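# Set the scoop hollow-side up beside the litter pan

## Task

Put the scoop down on the table right next to the litter pan. It must touch only the table, have its hollow facing up, and be at rest. Every other object must stay within about 2 cm of its starting place and turn only a little. The result only counts if it holds after the robot lets go.

## Robot and tools

Robot: two 6-joint arms with parallel grippers, named left_arm and right_arm. Their bases sit in the shared scene frame at left_arm (-0.017, +0.371, 0) m, quat_wxyz (+0.996, 0, 0, -0.091), and right_arm (+0.028, -0.259, 0) m, quat_wxyz (+0.999, 0, 0, -0.038). Scene frame: origin on the table top midway between the arms, +x out over the table, +z up, and left_arm on the +y side. The names left and right refer to the arms, not to image sides.

Tool execute_actions. Argument actions is a list holding one item or nothing. An empty list ({"actions": []}) only reports the current state. A wait is {"steps": N} with N from 1 to 300 control steps (1/30 s each). It commands nothing new and returns when N steps have passed since the previous result, counting the time spent composing the reply. A motion is {"rows": [...], "steps": N}, with N from 1 to 15 (default 15) and 1 to 15 rows. One row is used per step, and the last row repeats if there are fewer rows than steps. Optional pictures (true/false) chooses whether camera images come back; by default they do. A refused call moves nothing.

Each row is one flat list of 14 numbers covering both arms, even if only one arm moves. The first 7 are for left_arm, the next 7 for right_arm. Each set of 7 is: waist, shoulder, elbow, wrist pitch, wrist yaw, wrist roll, then gripper opening. The six joint values are absolute target angles in radians, in the same form as the Joint positions line. They are not offsets. Stated ranges: waist -2.618 to 3.054, shoulder 0.000 to 3.142, elbow 0.000 to 3.142, wrist pitch -1.571 to 1.571, wrist yaw -1.571 to 1.571, wrist roll -2.094 to 2.094. The true ends may differ by up to 0.036 rad. A target more than 0.036 rad beyond a stated end, and also farther out than the joint's current angle, gets the call refused. A target past the real end is clipped there, and the result then says "joint sent to its limit". That message may refer to an earlier motion. If it does not appear, the joint may still be at its end.

The opening is a unitless value from -1 (closed) to +1 (fully open, about 0.094 m between the pads). Away from the extremes, the fingers go to where grip_measured would read the commanded value. To hold something, keep commanding below grip_measured: about 0.03 below gives a firm hold, and less below gives a lighter one. Pad force tops out at roughly 50 to 62 N, and is lower on parts thinner than about 2 mm. Each gripper's reading can be off by about 1 mm, by a fixed amount per gripper.

Motion rules. Each joint's target is kept within a fixed lead of its measured angle: waist 0.202, shoulder 0.258, elbow 0.238, wrist pitch 0.573, wrist yaw and roll 0.522 rad. If the targets would place the gripper more than 70 mm from where it is, they are scaled back. Large moves therefore take several calls. Friction can leave a joint up to about 0.031 rad short, and smaller requested changes may do nothing. Between calls, the arms keep heading for the last row sent. They stop once motion has nearly ceased or a step is HELD.

Results. The state line gives each gripper's end_effector_position (m) and end_effector_quat_wxyz in the scene frame, in the form left_arm: … | right_arm: …. This point lies between the finger pads, about 1 cm behind the tips. The fingers point along the gripper's +z axis and close along its y axis. The reported position can be off, more so at long reach. Joint positions and Joint velocities list each arm's six joints (rad, rad/s) and then the pad gap (m, m/s). grip_measured is the opening on the command scale. "joint command not followed" means a clearance check altered or blocked some joint targets; the rest of the row still ran. HELD marks steps on which all or part of the row was not sent. MOTOR HOT appears from 75 °C. At 90 °C the arm halts for 10 s. At 100 °C the arm goes limp and falls, which is reported as OVER-TEMPERATURE FAULT. Holding loads builds heat.

Cameras: cam_head_left, cam_head_right, cam_high, cam_low, cam_left_wrist, cam_right_wrist, each 504x504. Calibration (K, distortion, T_world_to_cam) is supplied. Fixed cameras may be off by up to about 2.3° and 9 mm. Wrist camera poses follow the joint readings. zoom_image takes camera (one of those names) and region [x0, y0, x1, y1] in image pixels, origin at top left, at most 504x504. It returns an enlarged view of the latest image.

read_manual(section="licences") returns only licence text. finished_scene(scene) ends the current scene, given its number, and cannot be undone. Call it only after the scoop has been released and is at rest.

Avoid: knocking anything off the table, dropping or slamming the scoop, pushing hard, and moving other objects more than about 2 cm. Do not let the arms collide or press on each other. Expect occasional external tugs on a held part or pushes on loose objects. Move smoothly and efficiently.

Each tool is called in YAML: its name, and indented under it one key for each argument.

## Session

execute_actions:
  actions: []

Scene clock: 0.00 s of 4200.00 s.
left_arm: end_effector_position=(+0.4218, +0.6719, +0.1961) grip_measured=+1.000 end_effector_quat_wxyz=(+0.234, +0.395, +0.836, +0.300) | right_arm: end_effector_position=(+0.3272, -0.2368, +0.2940) grip_measured=+1.000 end_effector_quat_wxyz=(+0.216, +0.766, +0.590, +0.133)
Joint positions: left_arm=[ 0.823  1.913  1.707 -0.591  0.121  1.473  0.094] | right_arm=[ 0.308  1.43   1.76  -1.464  0.279  1.999  0.094]
Joint velocities: left_arm=[ 0.012  0.007  0.022 -0.066  0.037 -0.051  0.   ] | right_arm=[-0.002  0.012  0.012  0.066  0.081 -0.095  0.   ]
Motor temperatures (°C, as the motors report them): left_arm=[26 26 29 30 29 27] | right_arm=[28 27 28 30 25 28]
camera_calibration (this result's frames):
cam_left_wrist: T_world_to_cam=[[-0.640675, -0.28273, -0.713862, 0.601853], [-0.699423, 0.598474, 0.390687, -0.132573], [0.316769, 0.749595, -0.581175, -0.426126], [0, 0, 0, 1]] pos_world=[0.427851, 0.568925, 0.23378]
cam_right_wrist: T_world_to_cam=[[-0.754545, 0.492629, -0.433564, 0.487501], [0.259677, 0.830879, 0.492146, 0.00669781], [0.602685, 0.25876, -0.75486, 0.21128], [0, 0, 0, 1]] pos_world=[0.238767, -0.300393, 0.367554]

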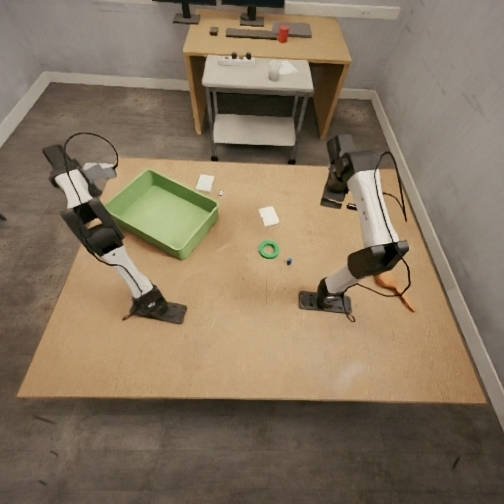

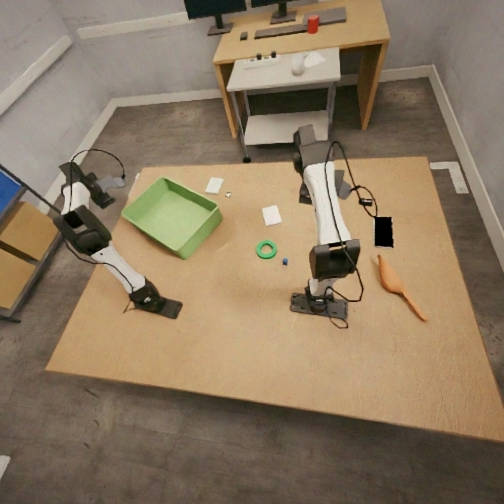

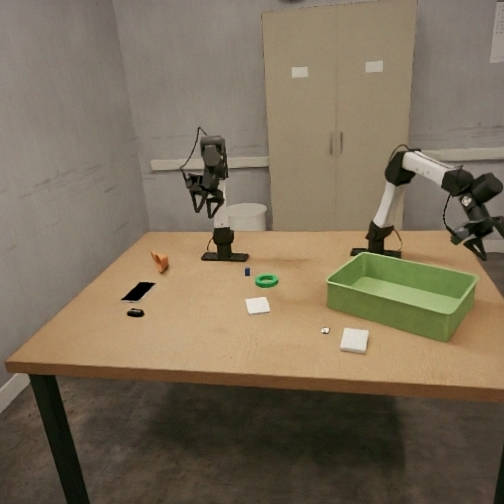

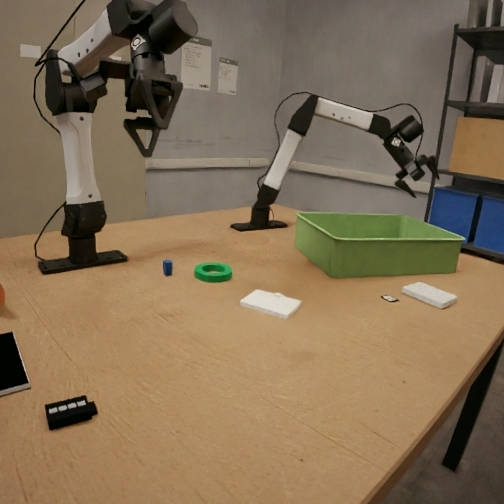

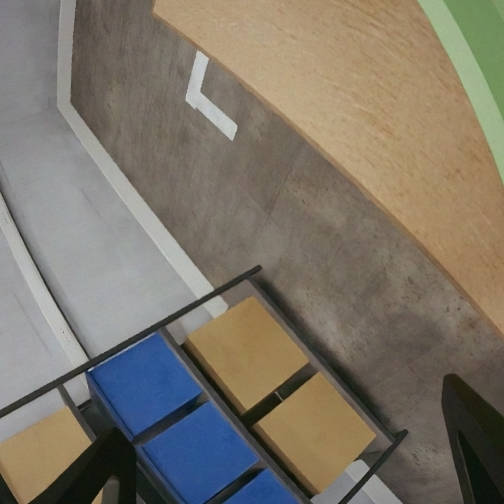

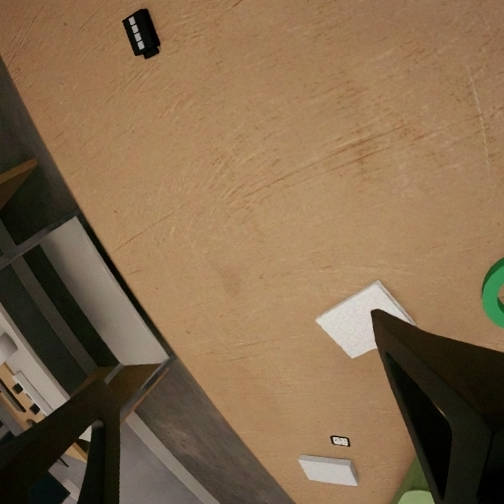

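zoom_image:
  camera: "cam_head_right"
  region: [330, 200, 470, 340]

Region (330, 200, 470, 340) of cam_head_right's 504x504 image, scaled by 3.600, with more detail than that image has.

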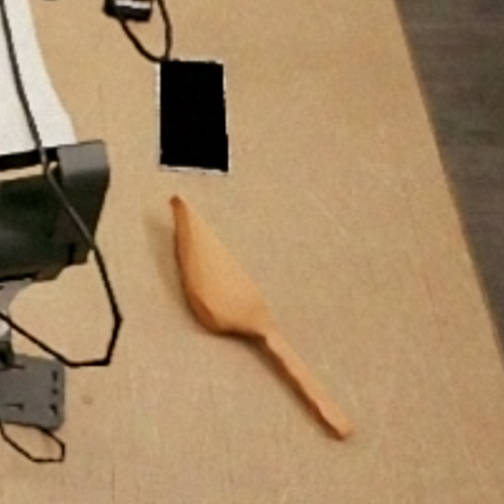

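execute_actions:
  actions:
    - {"rows":[[0.823,1.913,1.707,-0.591,0.121,1.473,1,-0.55,1.6,1.7,-1.4,0,0.5,1]],"steps":15}
  pictures: false

execute_actions:
  actions:
    - {"rows":[[0.823,1.913,1.707,-0.591,0.121,1.473,1,-1.43,1.839,1.59,-1.322,0,-1.0,1]],"steps":15}
  pictures: false

execute_actions:
  actions:
    - {"rows":[[0.823,1.913,1.707,-0.591,0.121,1.473,1,-1.43,1.839,1.59,-1.322,0,-1.946,1]],"steps":15}
  pictures: false

execute_actions:
  actions:
    - {"steps":15}

Scene clock: 23.60 s of 4200.00 s.
left_arm: end_effector_position=(+0.4218, +0.6719, +0.1961) grip_measured=+1.000 end_effector_quat_wxyz=(+0.234, +0.395, +0.836, +0.300) | right_arm: end_effector_position=(+0.2917, -0.4640, +0.2140) grip_measured=+1.000 end_effector_quat_wxyz=(+0.119, +0.618, +0.777, -0.010)
Joint positions: left_arm=[ 0.823  1.913  1.707 -0.591  0.121  1.473  0.094] | right_arm=[-0.571  1.631  1.696 -1.399  0.026  0.694  0.094]
Joint velocities: left_arm=[-0.007 -0.017 -0.017 -0.007 -0.081  0.007  0.   ] | right_arm=[-0.027 -0.027 -0.017  0.037 -0.066 -1.223  0.   ]
Motor temperatures (°C, as the motors report them): left_arm=[26 35 32 32 29 27] | right_arm=[28 28 30 31 25 28]
Steps of this call (steps 1 to 90: nothing new was sent; then 20.10 s passed at rest; steps 91 to 105: all 15 steps of this action). Readings (joint positions):
91: left_arm=[0.823 1.913 1.707 -0.591 0.121 1.473] | right_arm=[0.280 1.441 1.758 -1.463 0.233 1.929]
92: left_arm=[0.823 1.913 1.707 -0.591 0.121 1.473] | right_arm=[0.225 1.460 1.757 -1.459 0.190 1.843]
94: left_arm=[0.823 1.913 1.707 -0.591 0.121 1.473] | right_arm=[0.093 1.523 1.742 -1.439 0.124 1.653]
98: left_arm=[0.823 1.913 1.707 -0.591 0.121 1.473] | right_arm=[-0.195 1.627 1.701 -1.406 0.048 1.254]
105: the state above

Scene clock: 24.10 s of 4200.00 s.
left_arm: end_effector_position=(+0.4218, +0.6719, +0.1961) grip_measured=+1.000 end_effector_quat_wxyz=(+0.234, +0.395, +0.836, +0.300) | right_arm: end_effector_position=(+0.0534, -0.6012, +0.1105) grip_measured=+1.000 end_effector_quat_wxyz=(-0.009, +0.434, +0.901, +0.010)
Joint positions: left_arm=[ 0.823  1.913  1.707 -0.591  0.121  1.473  0.094] | right_arm=[-1.418  1.869  1.591 -1.319  0.006 -0.595  0.094]
Joint velocities: left_arm=[ 0.007 -0.007  0.012  0.11  -0.081  0.022  0.   ] | right_arm=[-1.35  -0.002  0.012  0.022  0.198 -2.659  0.   ]
Motor temperatures (°C, as the motors report them): left_arm=[26 35 32 32 29 27] | right_arm=[28 28 30 31 25 28]
Steps of this call (steps 1 to 15: all 15 steps of this action). Readings (joint positions):
1: left_arm=[0.823 1.913 1.707 -0.591 0.121 1.473] | right_arm=[-0.586 1.638 1.692 -1.397 0.017 0.636]
2: left_arm=[0.823 1.913 1.707 -0.591 0.121 1.473] | right_arm=[-0.616 1.653 1.686 -1.392 0.012 0.574]
4: left_arm=[0.823 1.913 1.707 -0.591 0.121 1.473] | right_arm=[-0.701 1.707 1.665 -1.378 0.008 0.443]
8: left_arm=[0.823 1.913 1.707 -0.591 0.121 1.473] | right_arm=[-0.927 1.830 1.610 -1.344 0.001 0.096]
15: the state above

Scene clock: 24.60 s of 4200.00 s.
left_arm: end_effector_position=(+0.4218, +0.6719, +0.1961) grip_measured=+1.000 end_effector_quat_wxyz=(+0.234, +0.395, +0.836, +0.300) | right_arm: end_effector_position=(+0.0474, -0.6016, +0.1105) grip_measured=+1.000 end_effector_quat_wxyz=(-0.005, -0.155, +0.988, +0.014)
Joint positions: left_arm=[ 0.823  1.913  1.707 -0.591  0.121  1.473  0.094] | right_arm=[-1.432  1.869  1.591 -1.319  0.012 -1.819  0.094]
Joint velocities: left_arm=[-0.012  0.017  0.002  0.007  0.037  0.022  0.   ] | right_arm=[-0.012 -0.007 -0.007 -0.007 -0.022 -0.813  0.   ]
Motor temperatures (°C, as the motors report them): left_arm=[26 35 32 32 29 27] | right_arm=[28 29 30 31 25 28]
Steps of this call (steps 1 to 15: all 15 steps of this action). Readings (joint positions):
1: left_arm=[0.823 1.913 1.707 -0.591 0.121 1.473] | right_arm=[-1.453 1.869 1.591 -1.319 0.012 -0.692]
2: left_arm=[0.823 1.913 1.707 -0.591 0.121 1.473] | right_arm=[-1.469 1.869 1.591 -1.319 0.015 -0.790]
4: left_arm=[0.823 1.913 1.707 -0.591 0.121 1.473] | right_arm=[-1.463 1.869 1.591 -1.319 0.016 -0.988]
8: left_arm=[0.823 1.913 1.707 -0.591 0.121 1.473] | right_arm=[-1.434 1.869 1.591 -1.319 0.013 -1.386]
15: the state above

Scene clock: 25.10 s of 4200.00 s.
left_arm: end_effector_position=(+0.4218, +0.6719, +0.1961) grip_measured=+1.000 end_effector_quat_wxyz=(+0.234, +0.395, +0.836, +0.300) | right_arm: end_effector_position=(+0.0474, -0.6016, +0.1105) grip_measured=+1.000 end_effector_quat_wxyz=(-0.004, -0.210, +0.977, +0.014)
Joint positions: left_arm=[ 0.823  1.913  1.707 -0.591  0.121  1.473  0.094] | right_arm=[-1.432  1.869  1.591 -1.319  0.012 -1.932  0.094]
Joint velocities: left_arm=[ 0.007 -0.022 -0.017  0.007 -0.007 -0.051  0.   ] | right_arm=[-0.012  0.002 -0.007  0.037  0.007 -0.051  0.   ]
Motor temperatures (°C, as the motors report them): left_arm=[26 35 32 32 29 27] | right_arm=[28 29 30 31 25 28]
Steps of this call (steps 1 to 15: the robot went on to your last target). Readings (joint positions):
1: left_arm=[0.823 1.913 1.707 -0.591 0.121 1.473] | right_arm=[-1.432 1.869 1.591 -1.319 0.012 -1.843]
2: left_arm=[0.823 1.913 1.707 -0.591 0.121 1.473] | right_arm=[-1.432 1.869 1.591 -1.319 0.012 -1.862]
4: left_arm=[0.823 1.913 1.707 -0.591 0.121 1.473] | right_arm=[-1.432 1.869 1.591 -1.319 0.012 -1.889]
8: left_arm=[0.823 1.913 1.707 -0.591 0.121 1.473] | right_arm=[-1.432 1.869 1.591 -1.319 0.012 -1.917]
15: the state above
camera_calibration (this result's frames):
cam_left_wrist: T_world_to_cam=[[-0.640675, -0.28273, -0.713862, 0.601853], [-0.699423, 0.598474, 0.390687, -0.132573], [0.316769, 0.749595, -0.581175, -0.426126], [0, 0, 0, 1]] pos_world=[0.427851, 0.568925, 0.23378]
cam_right_wrist: T_world_to_cam=[[0.124772, -0.991821, 0.026908, -0.609135], [-0.879998, -0.0980961, 0.464738, -0.0291166], [-0.458297, -0.0816652, -0.885039, 0.195662], [0, 0, 0, 1]] pos_world=[0.140052, -0.59103, 0.203091]

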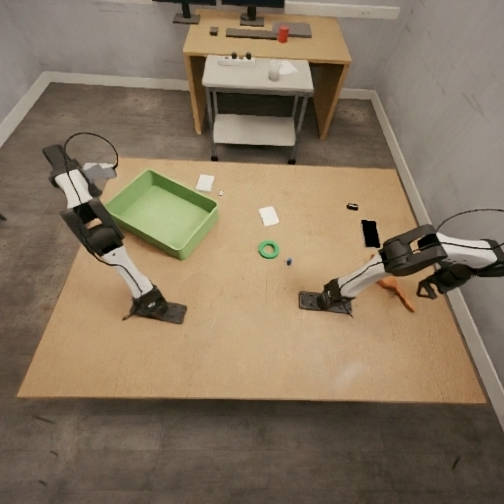

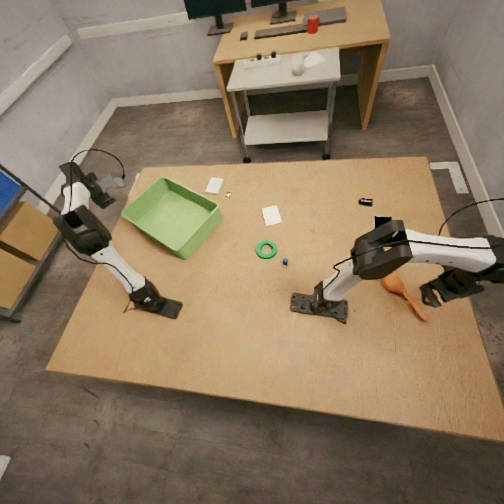

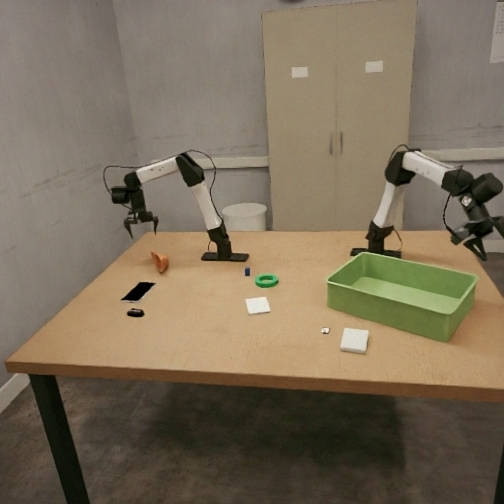

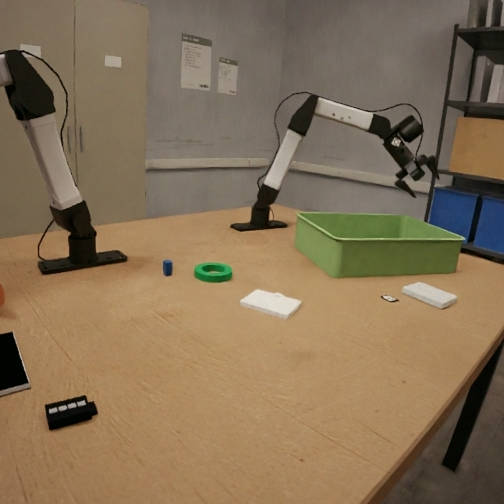

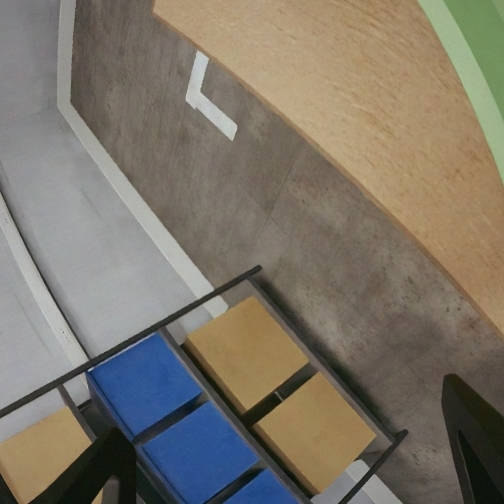

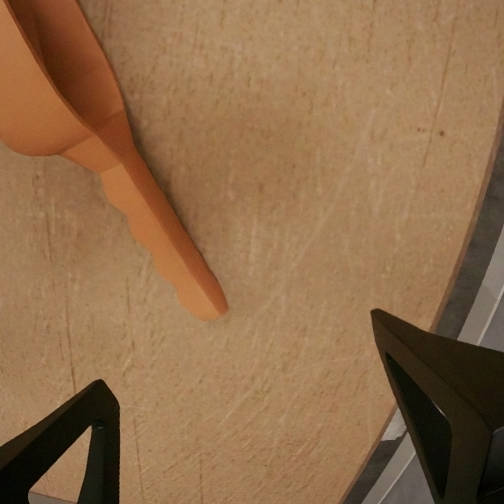

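execute_actions:
  actions:
    - {"rows":[[0.823,1.913,1.707,-0.591,0.121,1.473,1,-1.43,1.87,1.42,-1.12,0,-1.946,1]],"steps":15}
  pictures: false

execute_actions:
  actions:
    - {"steps":15}

Scene clock: 27.73 s of 4200.00 s.
left_arm: end_effector_position=(+0.4218, +0.6719, +0.1961) grip_measured=+1.000 end_effector_quat_wxyz=(+0.234, +0.395, +0.836, +0.300) | right_arm: end_effector_position=(+0.0473, -0.5972, +0.0663) grip_measured=+1.000 end_effector_quat_wxyz=(-0.003, -0.213, +0.977, +0.015)
Joint positions: left_arm=[ 0.823  1.913  1.707 -0.591  0.121  1.473  0.094] | right_arm=[-1.432  1.875  1.422 -1.146  0.011 -1.936  0.094]
Joint velocities: left_arm=[-0.007 -0.002  0.012  0.007 -0.022  0.095  0.   ] | right_arm=[ 0.022  0.007 -0.002  0.11  -0.037 -0.022  0.   ]
Motor temperatures (°C, as the motors report them): left_arm=[26 36 32 33 29 27] | right_arm=[28 30 30 31 25 28]
Steps of this call (steps 1 to 15: the robot went on to your last target; steps 16 to 64: nothing new was sent; steps 65 to 79: all 15 steps of this action). Readings (joint positions):
65: left_arm=[0.823 1.913 1.707 -0.591 0.121 1.473] | right_arm=[-1.432 1.862 1.561 -1.282 0.011 -1.936]
66: left_arm=[0.823 1.913 1.707 -0.591 0.121 1.473] | right_arm=[-1.432 1.856 1.519 -1.244 0.011 -1.936]
68: left_arm=[0.823 1.913 1.707 -0.591 0.121 1.473] | right_arm=[-1.432 1.862 1.454 -1.210 0.011 -1.936]
72: left_arm=[0.823 1.913 1.707 -0.591 0.121 1.473] | right_arm=[-1.432 1.875 1.422 -1.178 0.011 -1.936]
79: the state above

Scene clock: 28.23 s of 4200.00 s.
left_arm: end_effector_position=(+0.4218, +0.6719, +0.1961) grip_measured=+1.000 end_effector_quat_wxyz=(+0.234, +0.395, +0.836, +0.300) | right_arm: end_effector_position=(+0.0474, -0.5987, +0.0662) grip_measured=+1.000 end_effector_quat_wxyz=(-0.004, -0.213, +0.977, +0.012)
Joint positions: left_arm=[ 0.823  1.913  1.707 -0.591  0.121  1.473  0.094] | right_arm=[-1.432  1.875  1.422 -1.14   0.011 -1.936  0.094]
Joint velocities: left_arm=[-0.017 -0.002 -0.002 -0.022 -0.007  0.022  0.   ] | right_arm=[-0.002  0.007 -0.007  0.007  0.051 -0.051  0.   ]
Motor temperatures (°C, as the motors report them): left_arm=[26 36 32 33 29 27] | right_arm=[28 30 30 31 25 28]
Steps of this call (steps 1 to 15: the robot went on to your last target). Readings (joint positions):
1: left_arm=[0.823 1.913 1.707 -0.591 0.121 1.473] | right_arm=[-1.432 1.875 1.422 -1.145 0.011 -1.936]
2: left_arm=[0.823 1.913 1.707 -0.591 0.121 1.473] | right_arm=[-1.432 1.875 1.422 -1.143 0.011 -1.936]
4: left_arm=[0.823 1.913 1.707 -0.591 0.121 1.473] | right_arm=[-1.432 1.875 1.422 -1.142 0.011 -1.936]
8: left_arm=[0.823 1.913 1.707 -0.591 0.121 1.473] | right_arm=[-1.432 1.875 1.422 -1.141 0.011 -1.936]
15: the state above
All arms were judged still, so your last target was given up. Only a new action makes them travel on or press farther. Fingers that are still opening or closing keep moving.
camera_calibration (this result's frames):
cam_left_wrist: T_world_to_cam=[[-0.640675, -0.28273, -0.713862, 0.601853], [-0.699423, 0.598474, 0.390687, -0.132573], [0.316769, 0.749595, -0.581175, -0.426126], [0, 0, 0, 1]] pos_world=[0.427851, 0.568925, 0.23378]
cam_right_wrist: T_world_to_cam=[[0.129238, -0.991137, 0.0307411, -0.605077], [-0.880238, -0.100393, 0.463791, -0.00953197], [-0.456595, -0.0869991, -0.885411, 0.153454], [0, 0, 0, 1]] pos_world=[0.139875, -0.587321, 0.158891]

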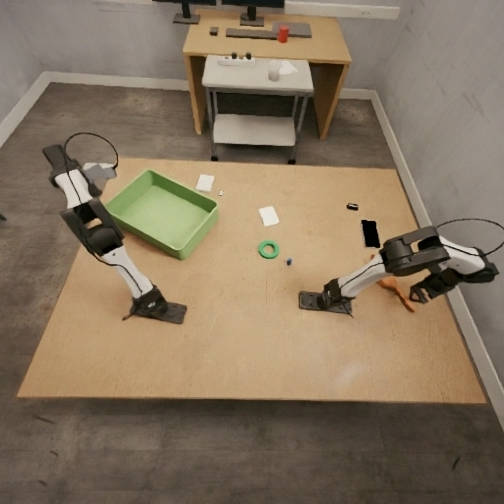

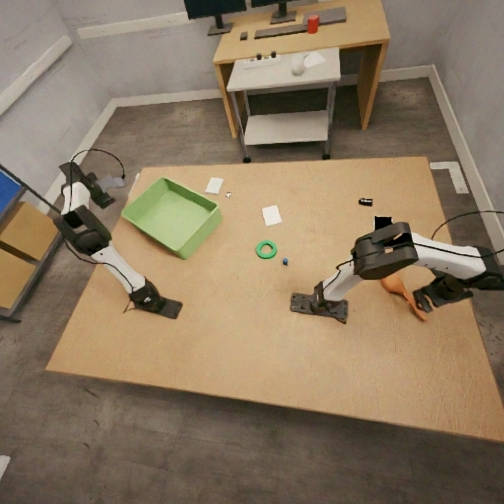

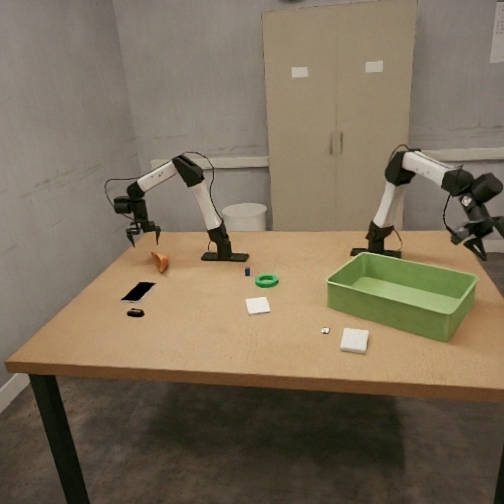

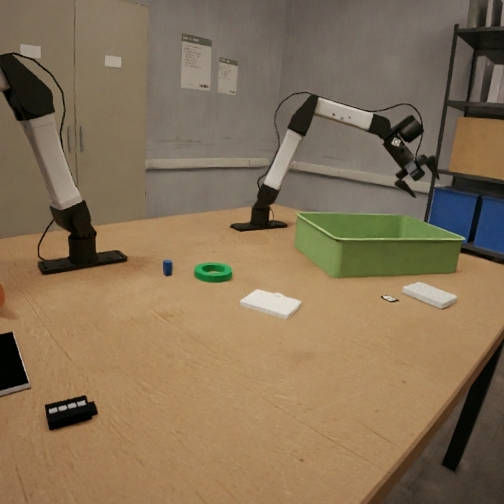

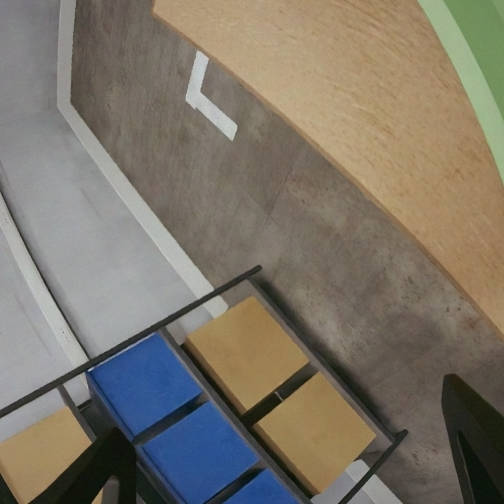

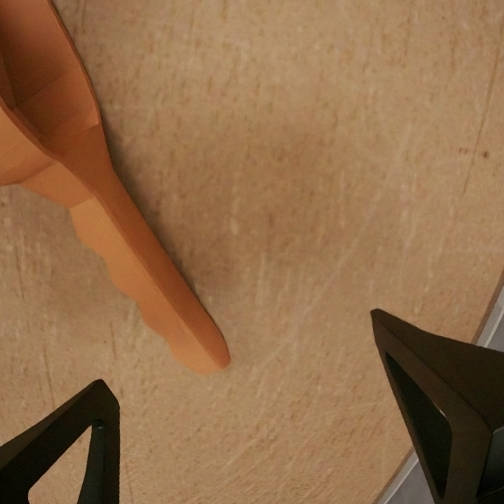

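execute_actions:
  actions:
    - {"rows":[[0.823,1.913,1.707,-0.591,0.121,1.473,1,-1.352,1.85,1.40,-1.12,0,-2.05,1]],"steps":10}
  pictures: false

execute_actions:
  actions:
    - {"rows":[[0.823,1.913,1.707,-0.591,0.121,1.473,1,-1.352,1.857,1.261,-0.975,0,-2.05,1]],"steps":15}
  pictures: false

execute_actions:
  actions:
    - {"steps":15}

Scene clock: 35.13 s of 4200.00 s.
left_arm: end_effector_position=(+0.4218, +0.6719, +0.1961) grip_measured=+1.000 end_effector_quat_wxyz=(+0.234, +0.395, +0.836, +0.300) | right_arm: end_effector_position=(+0.0762, -0.5963, +0.0662) grip_measured=+1.000 end_effector_quat_wxyz=(-0.003, -0.298, +0.955, +0.011)
Joint positions: left_arm=[ 0.823  1.913  1.707 -0.591  0.121  1.473  0.094] | right_arm=[-1.348  1.875  1.422 -1.138  0.009 -2.028  0.094]
Joint velocities: left_arm=[-0.002 -0.002  0.002 -0.022  0.037 -0.037  0.   ] | right_arm=[-0.007  0.002 -0.012 -0.051  0.007 -0.139  0.   ]
Motor temperatures (°C, as the motors report them): left_arm=[26 37 33 33 29 27] | right_arm=[28 31 31 30 25 28]
Steps of this call (steps 1 to 90: nothing new was sent; then 3.57 s passed at rest; steps 91 to 100: all 10 steps of this action). Readings (joint positions):
91: left_arm=[0.823 1.913 1.707 -0.591 0.121 1.473] | right_arm=[-1.425 1.875 1.422 -1.139 0.013 -1.953]
92: left_arm=[0.823 1.913 1.707 -0.591 0.121 1.473] | right_arm=[-1.410 1.875 1.422 -1.139 0.013 -1.970]
94: left_arm=[0.823 1.913 1.707 -0.591 0.121 1.473] | right_arm=[-1.372 1.875 1.422 -1.138 0.013 -1.996]
98: left_arm=[0.823 1.913 1.707 -0.591 0.121 1.473] | right_arm=[-1.348 1.875 1.422 -1.138 0.009 -2.022]
100: the state above

Scene clock: 35.63 s of 4200.00 s.
left_arm: end_effector_position=(+0.4218, +0.6719, +0.1961) grip_measured=+1.000 end_effector_quat_wxyz=(+0.234, +0.395, +0.836, +0.300) | right_arm: end_effector_position=(+0.0740, -0.5809, +0.0320) grip_measured=+1.000 end_effector_quat_wxyz=(-0.002, -0.303, +0.953, +0.015)
Joint positions: left_arm=[ 0.823  1.913  1.707 -0.591  0.121  1.473  0.094] | right_arm=[-1.348  1.862  1.264 -1.     0.008 -2.039  0.094]
Joint velocities: left_arm=[ 0.002 -0.002  0.017 -0.022 -0.051 -0.022  0.   ] | right_arm=[ 0.017 -0.007  0.002  0.022  0.037  0.037  0.   ]
Motor temperatures (°C, as the motors report them): left_arm=[26 38 33 33 29 27] | right_arm=[28 31 31 30 25 28]
Steps of this call (steps 1 to 15: all 15 steps of this action). Readings (joint positions):
1: left_arm=[0.823 1.913 1.707 -0.591 0.121 1.473] | right_arm=[-1.348 1.869 1.395 -1.103 0.008 -2.030]
2: left_arm=[0.823 1.913 1.707 -0.591 0.121 1.473] | right_arm=[-1.348 1.860 1.355 -1.069 0.008 -2.032]
4: left_arm=[0.823 1.913 1.707 -0.591 0.121 1.473] | right_arm=[-1.348 1.861 1.293 -1.046 0.008 -2.035]
8: left_arm=[0.823 1.913 1.707 -0.591 0.121 1.473] | right_arm=[-1.348 1.862 1.264 -1.030 0.008 -2.038]
15: the state above

Scene clock: 36.13 s of 4200.00 s.
left_arm: end_effector_position=(+0.4218, +0.6719, +0.1961) grip_measured=+1.000 end_effector_quat_wxyz=(+0.234, +0.395, +0.836, +0.300) | right_arm: end_effector_position=(+0.0743, -0.5823, +0.0320) grip_measured=+1.000 end_effector_quat_wxyz=(-0.002, -0.303, +0.953, +0.012)
Joint positions: left_arm=[ 0.823  1.913  1.707 -0.591  0.121  1.473  0.094] | right_arm=[-1.348  1.862  1.264 -0.994  0.008 -2.04   0.094]
Joint velocities: left_arm=[ 0.022  0.002 -0.017 -0.051 -0.022 -0.051  0.   ] | right_arm=[-0.002 -0.002  0.002 -0.022 -0.007 -0.007  0.   ]
Motor temperatures (°C, as the motors report them): left_arm=[26 38 33 33 29 27] | right_arm=[28 31 31 30 25 28]
Steps of this call (steps 1 to 15: the robot went on to your last target). Readings (joint positions):
1: left_arm=[0.823 1.913 1.707 -0.591 0.121 1.473] | right_arm=[-1.348 1.862 1.264 -0.999 0.008 -2.039]
2: left_arm=[0.823 1.913 1.707 -0.591 0.121 1.473] | right_arm=[-1.348 1.862 1.264 -0.997 0.008 -2.039]
4: left_arm=[0.823 1.913 1.707 -0.591 0.121 1.473] | right_arm=[-1.348 1.862 1.264 -0.996 0.008 -2.040]
8: left_arm=[0.823 1.913 1.707 -0.591 0.121 1.473] | right_arm=[-1.348 1.862 1.264 -0.995 0.008 -2.040]
15: the state above
All arms were judged still, so your last target was given up. Only a new action makes them travel on or press farther. Fingers that are still opening or closing keep moving.
camera_calibration (this result's frames):
cam_left_wrist: T_world_to_cam=[[-0.640675, -0.28273, -0.713862, 0.601853], [-0.699423, 0.598474, 0.390687, -0.132573], [0.316769, 0.749595, -0.581175, -0.426126], [0, 0, 0, 1]] pos_world=[0.427851, 0.568925, 0.23378]
cam_right_wrist: T_world_to_cam=[[0.31131, -0.949824, 0.0303364, -0.580714], [-0.848335, -0.263377, 0.459304, -0.0654939], [-0.428268, -0.168721, -0.887761, 0.0872187], [0, 0, 0, 1]] pos_world=[0.162574, -0.55411, 0.125128]

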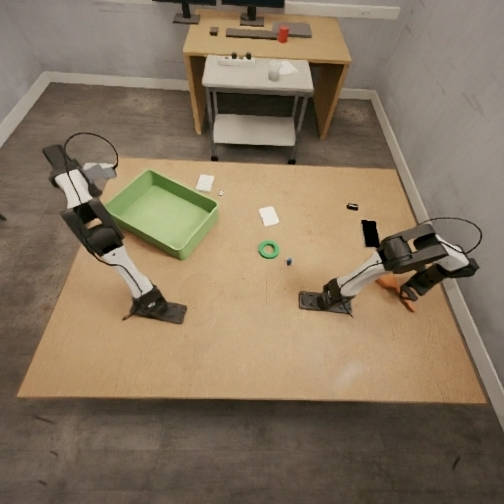

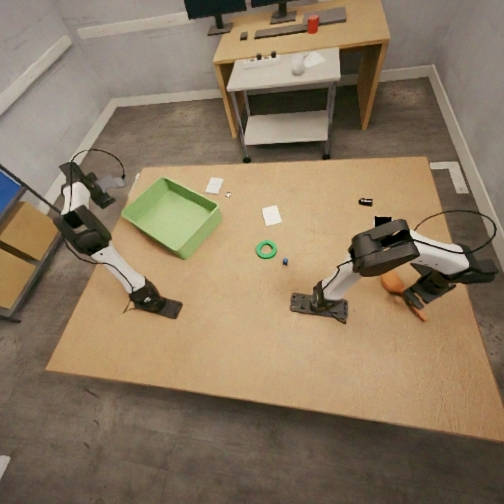

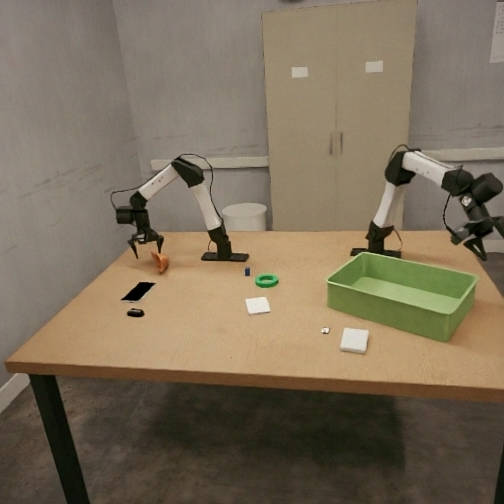

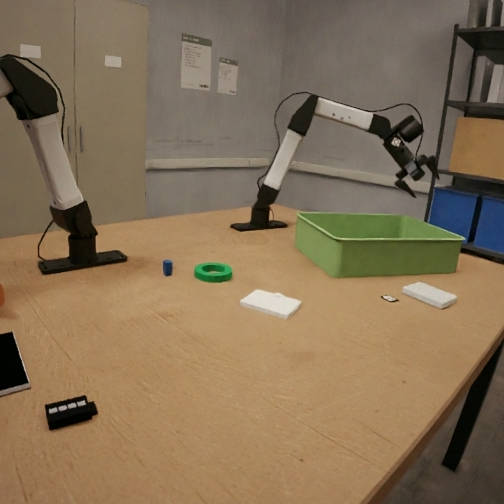

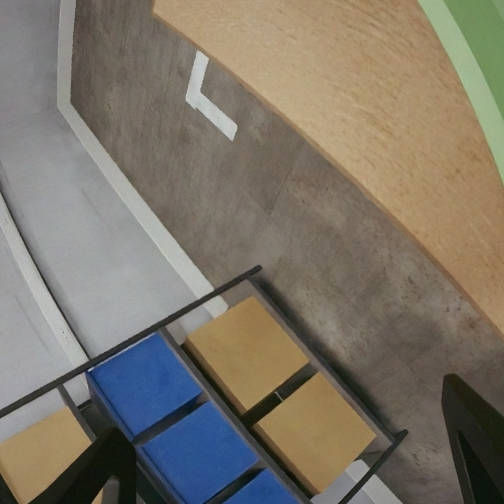

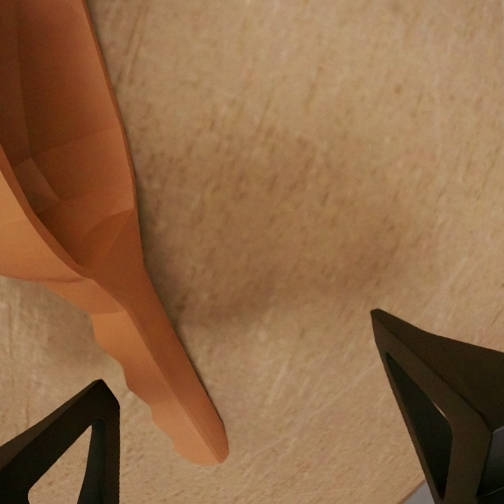

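Close.

execute_actions:
  actions:
    - {"rows":[[0.823,1.913,1.707,-0.591,0.121,1.473,1,-1.352,1.857,1.261,-0.975,0,-2.05,-0.75]],"steps":15}
  pictures: false

Scene clock: 37.83 s of 4200.00 s.
left_arm: end_effector_position=(+0.4218, +0.6719, +0.1961) grip_measured=+1.000 end_effector_quat_wxyz=(+0.234, +0.395, +0.836, +0.300) | right_arm: end_effector_position=(+0.0752, -0.5840, +0.0340) grip_measured=-0.749 end_effector_quat_wxyz=(-0.001, -0.305, +0.952, +0.006)
Joint positions: left_arm=[ 0.823  1.913  1.707 -0.591  0.121  1.473  0.094] | right_arm=[-1.348  1.857  1.265 -0.99   0.004 -2.043  0.012]
Joint velocities: left_arm=[-0.022  0.007 -0.007 -0.081 -0.007 -0.007  0.   ] | right_arm=[-0.017  0.007  0.017 -0.022 -0.081 -0.022  0.   ]
Motor temperatures (°C, as the motors report them): left_arm=[26 38 33 33 29 27] | right_arm=[28 31 31 30 25 28]
Steps of this call (steps 1 to 36: nothing new was sent; steps 37 to 51: all 15 steps of this action). Readings (joint positions):
37: left_arm=[0.823 1.913 1.707 -0.591 0.121 1.473] | right_arm=[-1.348 1.862 1.264 -0.994 0.008 -2.040]
38: left_arm=[0.823 1.913 1.707 -0.591 0.121 1.473] | right_arm=[-1.348 1.862 1.264 -0.994 0.008 -2.040]
40: left_arm=[0.823 1.913 1.707 -0.591 0.121 1.473] | right_arm=[-1.348 1.862 1.264 -0.994 0.008 -2.040]
44: left_arm=[0.823 1.913 1.707 -0.591 0.121 1.473] | right_arm=[-1.348 1.857 1.265 -0.991 0.004 -2.043]
51: the state above

Reached the target with no resistance; close further.

execute_actions:
  actions:
    - {"rows":[[0.823,1.913,1.707,-0.591,0.121,1.473,1,-1.352,1.857,1.261,-0.975,0,-2.05,-1]],"steps":10}

Scene clock: 39.33 s of 4200.00 s.
left_arm: end_effector_position=(+0.4218, +0.6719, +0.1961) grip_measured=+1.000 end_effector_quat_wxyz=(+0.234, +0.395, +0.836, +0.300) | right_arm: end_effector_position=(+0.0753, -0.5842, +0.0355) grip_measured=-0.987 end_effector_quat_wxyz=(-0.001, -0.305, +0.952, +0.004)
Joint positions: left_arm=[ 0.823  1.913  1.707 -0.591  0.121  1.473  0.094] | right_arm=[-1.348  1.852  1.265 -0.991  0.004 -2.043  0.001]
Joint velocities: left_arm=[-0.022 -0.017  0.002 -0.022  0.022 -0.037  0.   ] | right_arm=[-0.007  0.007  0.002  0.022 -0.022 -0.007 -0.   ]
Motor temperatures (°C, as the motors report them): left_arm=[26 38 33 33 29 27] | right_arm=[28 32 31 30 25 28]
Steps of this call (steps 1 to 15: the robot went on to your last target; steps 16 to 35: nothing new was sent; steps 36 to 45: all 10 steps of this action). Readings (joint positions):
36: left_arm=[0.823 1.913 1.707 -0.591 0.121 1.473] | right_arm=[-1.348 1.857 1.265 -0.991 0.004 -2.043]
37: left_arm=[0.823 1.913 1.707 -0.591 0.121 1.473] | right_arm=[-1.348 1.853 1.265 -0.992 0.004 -2.043]
39: left_arm=[0.823 1.913 1.707 -0.591 0.121 1.473] | right_arm=[-1.348 1.852 1.265 -0.992 0.004 -2.043]
43: left_arm=[0.823 1.913 1.707 -0.591 0.121 1.473] | right_arm=[-1.348 1.852 1.265 -0.991 0.004 -2.043]
45: the state above
camera_calibration (this result's frames):
cam_left_wrist: T_world_to_cam=[[-0.640675, -0.28273, -0.713862, 0.601853], [-0.699423, 0.598474, 0.390687, -0.132573], [0.316769, 0.749595, -0.581175, -0.426126], [0, 0, 0, 1]] pos_world=[0.427851, 0.568925, 0.23378]
cam_right_wrist: T_world_to_cam=[[0.313904, -0.948355, 0.045689, -0.582779], [-0.850475, -0.259461, 0.457573, -0.0642459], [-0.422087, -0.182491, -0.887998, 0.0819745], [0, 0, 0, 1]] pos_world=[0.162897, -0.554391, 0.128817]

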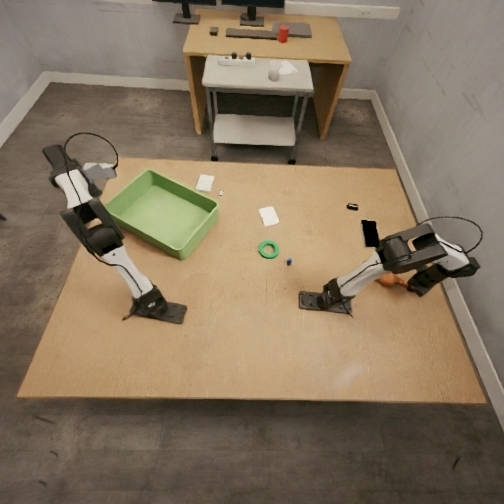

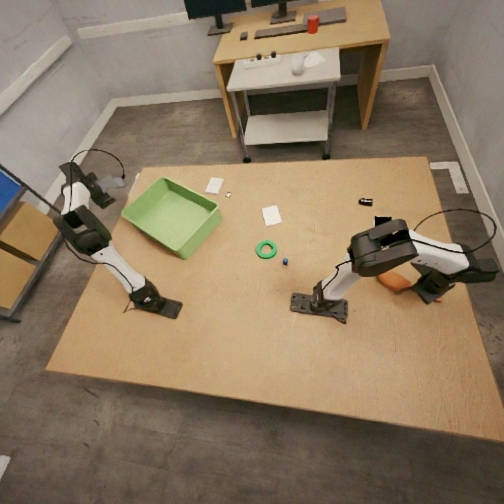

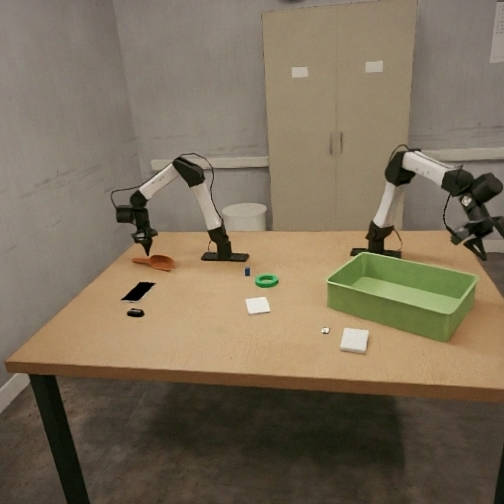

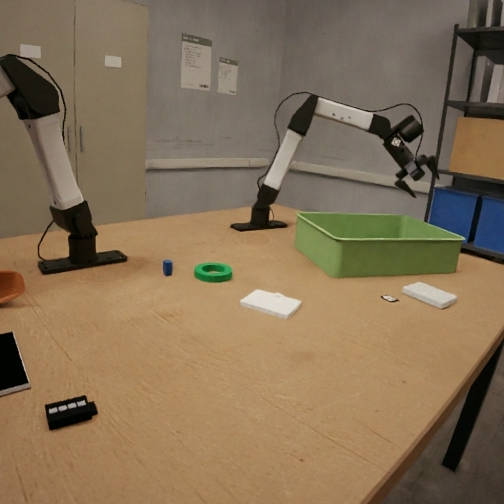

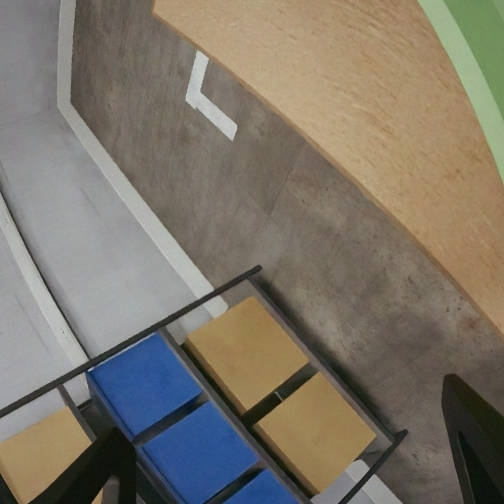

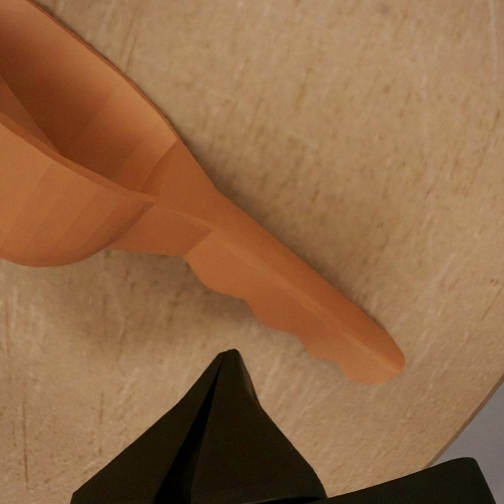

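execute_actions:
  actions:
    - {"rows":[[0.823,1.913,1.707,-0.591,0.121,1.473,1,-1.352,1.7,1.7,-1.5,0,-1.0,1]],"steps":15}
  pictures: false

execute_actions:
  actions:
    - {"rows":[[0.823,1.913,1.707,-0.591,0.121,1.473,1,-2.2,1.5,1.7,-1.5,0,0,1]],"steps":15}
  pictures: false

execute_actions:
  actions:
    - {"steps":20}

Scene clock: 43.00 s of 4200.00 s.
left_arm: end_effector_position=(+0.4218, +0.6719, +0.1961) grip_measured=+1.000 end_effector_quat_wxyz=(+0.234, +0.395, +0.836, +0.300) | right_arm: end_effector_position=(+0.0751, -0.5833, +0.1952) grip_measured=+1.000 end_effector_quat_wxyz=(+0.018, +0.159, +0.985, -0.064)
Joint positions: left_arm=[ 0.823  1.913  1.707 -0.591  0.121  1.473  0.094] | right_arm=[-1.348  1.687  1.701 -1.45   0.005 -1.103  0.094]
Joint velocities: left_arm=[-0.002  0.007 -0.007 -0.022 -0.007 -0.007  0.   ] | right_arm=[-0.002  0.037 -0.002 -0.3   -0.007  0.549  0.   ]
Motor temperatures (°C, as the motors report them): left_arm=[26 39 33 33 29 27] | right_arm=[28 32 31 30 25 28]
Steps of this call (steps 1 to 15: the robot went on to your last target; steps 16 to 95: nothing new was sent; steps 96 to 110: all 15 steps of this action). Readings (joint positions):
96: left_arm=[0.823 1.913 1.707 -0.591 0.121 1.473] | right_arm=[-1.348 1.850 1.288 -1.038 0.005 -1.991]
97: left_arm=[0.823 1.913 1.707 -0.591 0.121 1.473] | right_arm=[-1.348 1.845 1.323 -1.103 0.005 -1.928]
99: left_arm=[0.823 1.913 1.707 -0.591 0.121 1.473] | right_arm=[-1.348 1.816 1.415 -1.202 0.005 -1.798]
103: left_arm=[0.823 1.913 1.707 -0.591 0.121 1.473] | right_arm=[-1.348 1.748 1.636 -1.335 0.005 -1.458]
110: the state above

Scene clock: 43.50 s of 4200.00 s.
left_arm: end_effector_position=(+0.4218, +0.6719, +0.1961) grip_measured=+1.000 end_effector_quat_wxyz=(+0.234, +0.395, +0.836, +0.300) | right_arm: end_effector_position=(-0.1716, -0.4850, +0.2441) grip_measured=+1.000 end_effector_quat_wxyz=(+0.047, +0.884, +0.447, -0.131)
Joint positions: left_arm=[ 0.823  1.913  1.707 -0.591  0.121  1.473  0.094] | right_arm=[-2.212  1.508  1.691 -1.474  0.011 -0.084  0.094]
Joint velocities: left_arm=[ 0.012 -0.012 -0.002  0.037 -0.037 -0.022  0.   ] | right_arm=[-0.012 -0.002  0.012 -0.11  -0.051  0.608  0.   ]
Motor temperatures (°C, as the motors report them): left_arm=[26 39 33 33 29 27] | right_arm=[28 32 31 30 25 28]
Steps of this call (steps 1 to 15: all 15 steps of this action). Readings (joint positions):
1: left_arm=[0.823 1.913 1.707 -0.591 0.121 1.473] | right_arm=[-1.366 1.676 1.696 -1.453 -0.004 -1.036]
2: left_arm=[0.823 1.913 1.707 -0.591 0.121 1.473] | right_arm=[-1.405 1.657 1.691 -1.455 -0.008 -0.958]
4: left_arm=[0.823 1.913 1.707 -0.591 0.121 1.473] | right_arm=[-1.525 1.600 1.691 -1.458 -0.008 -0.786]
8: left_arm=[0.823 1.913 1.707 -0.591 0.121 1.473] | right_arm=[-1.834 1.513 1.691 -1.461 -0.005 -0.394]
15: the state above

Scene clock: 44.17 s of 4200.00 s.
left_arm: end_effector_position=(+0.4218, +0.6719, +0.1961) grip_measured=+1.000 end_effector_quat_wxyz=(+0.234, +0.395, +0.836, +0.300) | right_arm: end_effector_position=(-0.1684, -0.4830, +0.2431) grip_measured=+1.000 end_effector_quat_wxyz=(+0.049, +0.900, +0.416, -0.122)
Joint positions: left_arm=[ 0.823  1.913  1.707 -0.591  0.121  1.473  0.094] | right_arm=[-2.208  1.508  1.691 -1.489  0.011 -0.011  0.094]
Joint velocities: left_arm=[-0.017 -0.007 -0.012 -0.007  0.022  0.051  0.   ] | right_arm=[-0.002 -0.022 -0.002 -0.007  0.007  0.037  0.   ]
Motor temperatures (°C, as the motors report them): left_arm=[26 39 33 33 29 27] | right_arm=[28 32 31 30 25 28]
Steps of this call (steps 1 to 20: the robot went on to your last target). Readings (joint positions):
1: left_arm=[0.823 1.913 1.707 -0.591 0.121 1.473] | right_arm=[-2.211 1.508 1.691 -1.477 0.011 -0.069]
2: left_arm=[0.823 1.913 1.707 -0.591 0.121 1.473] | right_arm=[-2.209 1.508 1.691 -1.480 0.011 -0.057]
4: left_arm=[0.823 1.913 1.707 -0.591 0.121 1.473] | right_arm=[-2.208 1.508 1.691 -1.484 0.011 -0.040]
8: left_arm=[0.823 1.913 1.707 -0.591 0.121 1.473] | right_arm=[-2.208 1.508 1.691 -1.487 0.011 -0.022]
20: the state above
camera_calibration (this result's frames):
cam_left_wrist: T_world_to_cam=[[-0.640675, -0.28273, -0.713862, 0.601853], [-0.699423, 0.598474, 0.390687, -0.132573], [0.316769, 0.749595, -0.581175, -0.426126], [0, 0, 0, 1]] pos_world=[0.427851, 0.568925, 0.23378]
cam_right_wrist: T_world_to_cam=[[-0.532842, 0.846122, -0.0125695, 0.318461], [0.824955, 0.522706, 0.215006, 0.378664], [0.188491, 0.104195, -0.976532, 0.444728], [0, 0, 0, 1]] pos_world=[-0.226519, -0.513724, 0.356879]

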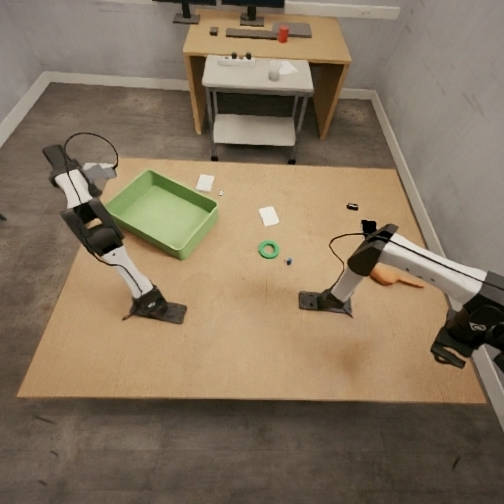

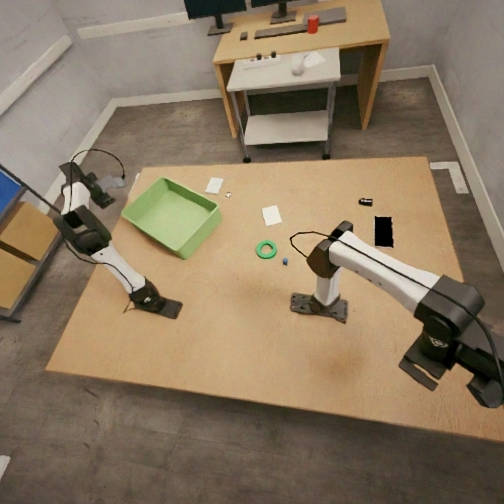

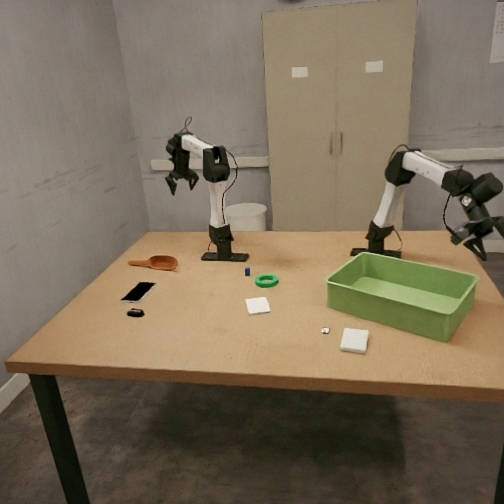

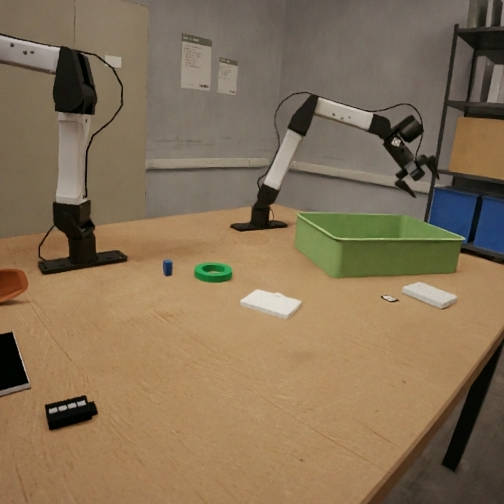

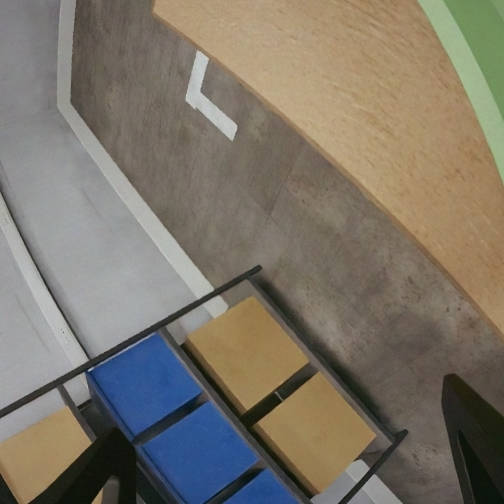

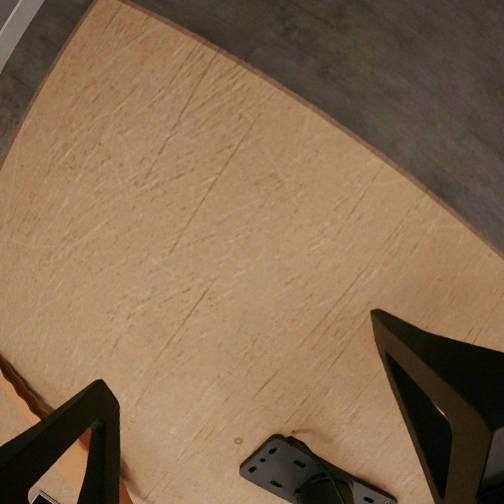

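zoom_image:
  camera: "cam_high"
  region: [100, 230, 220, 320]

Region (100, 230, 220, 320) of cam_high's 504x504 image, scaled by 4.200, with more detail than that image has; it fills the top 378 rows of this view, and the rest is white.

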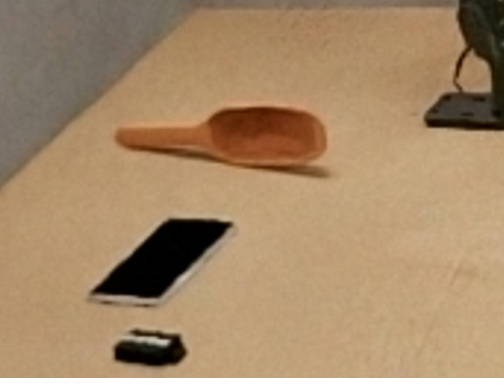

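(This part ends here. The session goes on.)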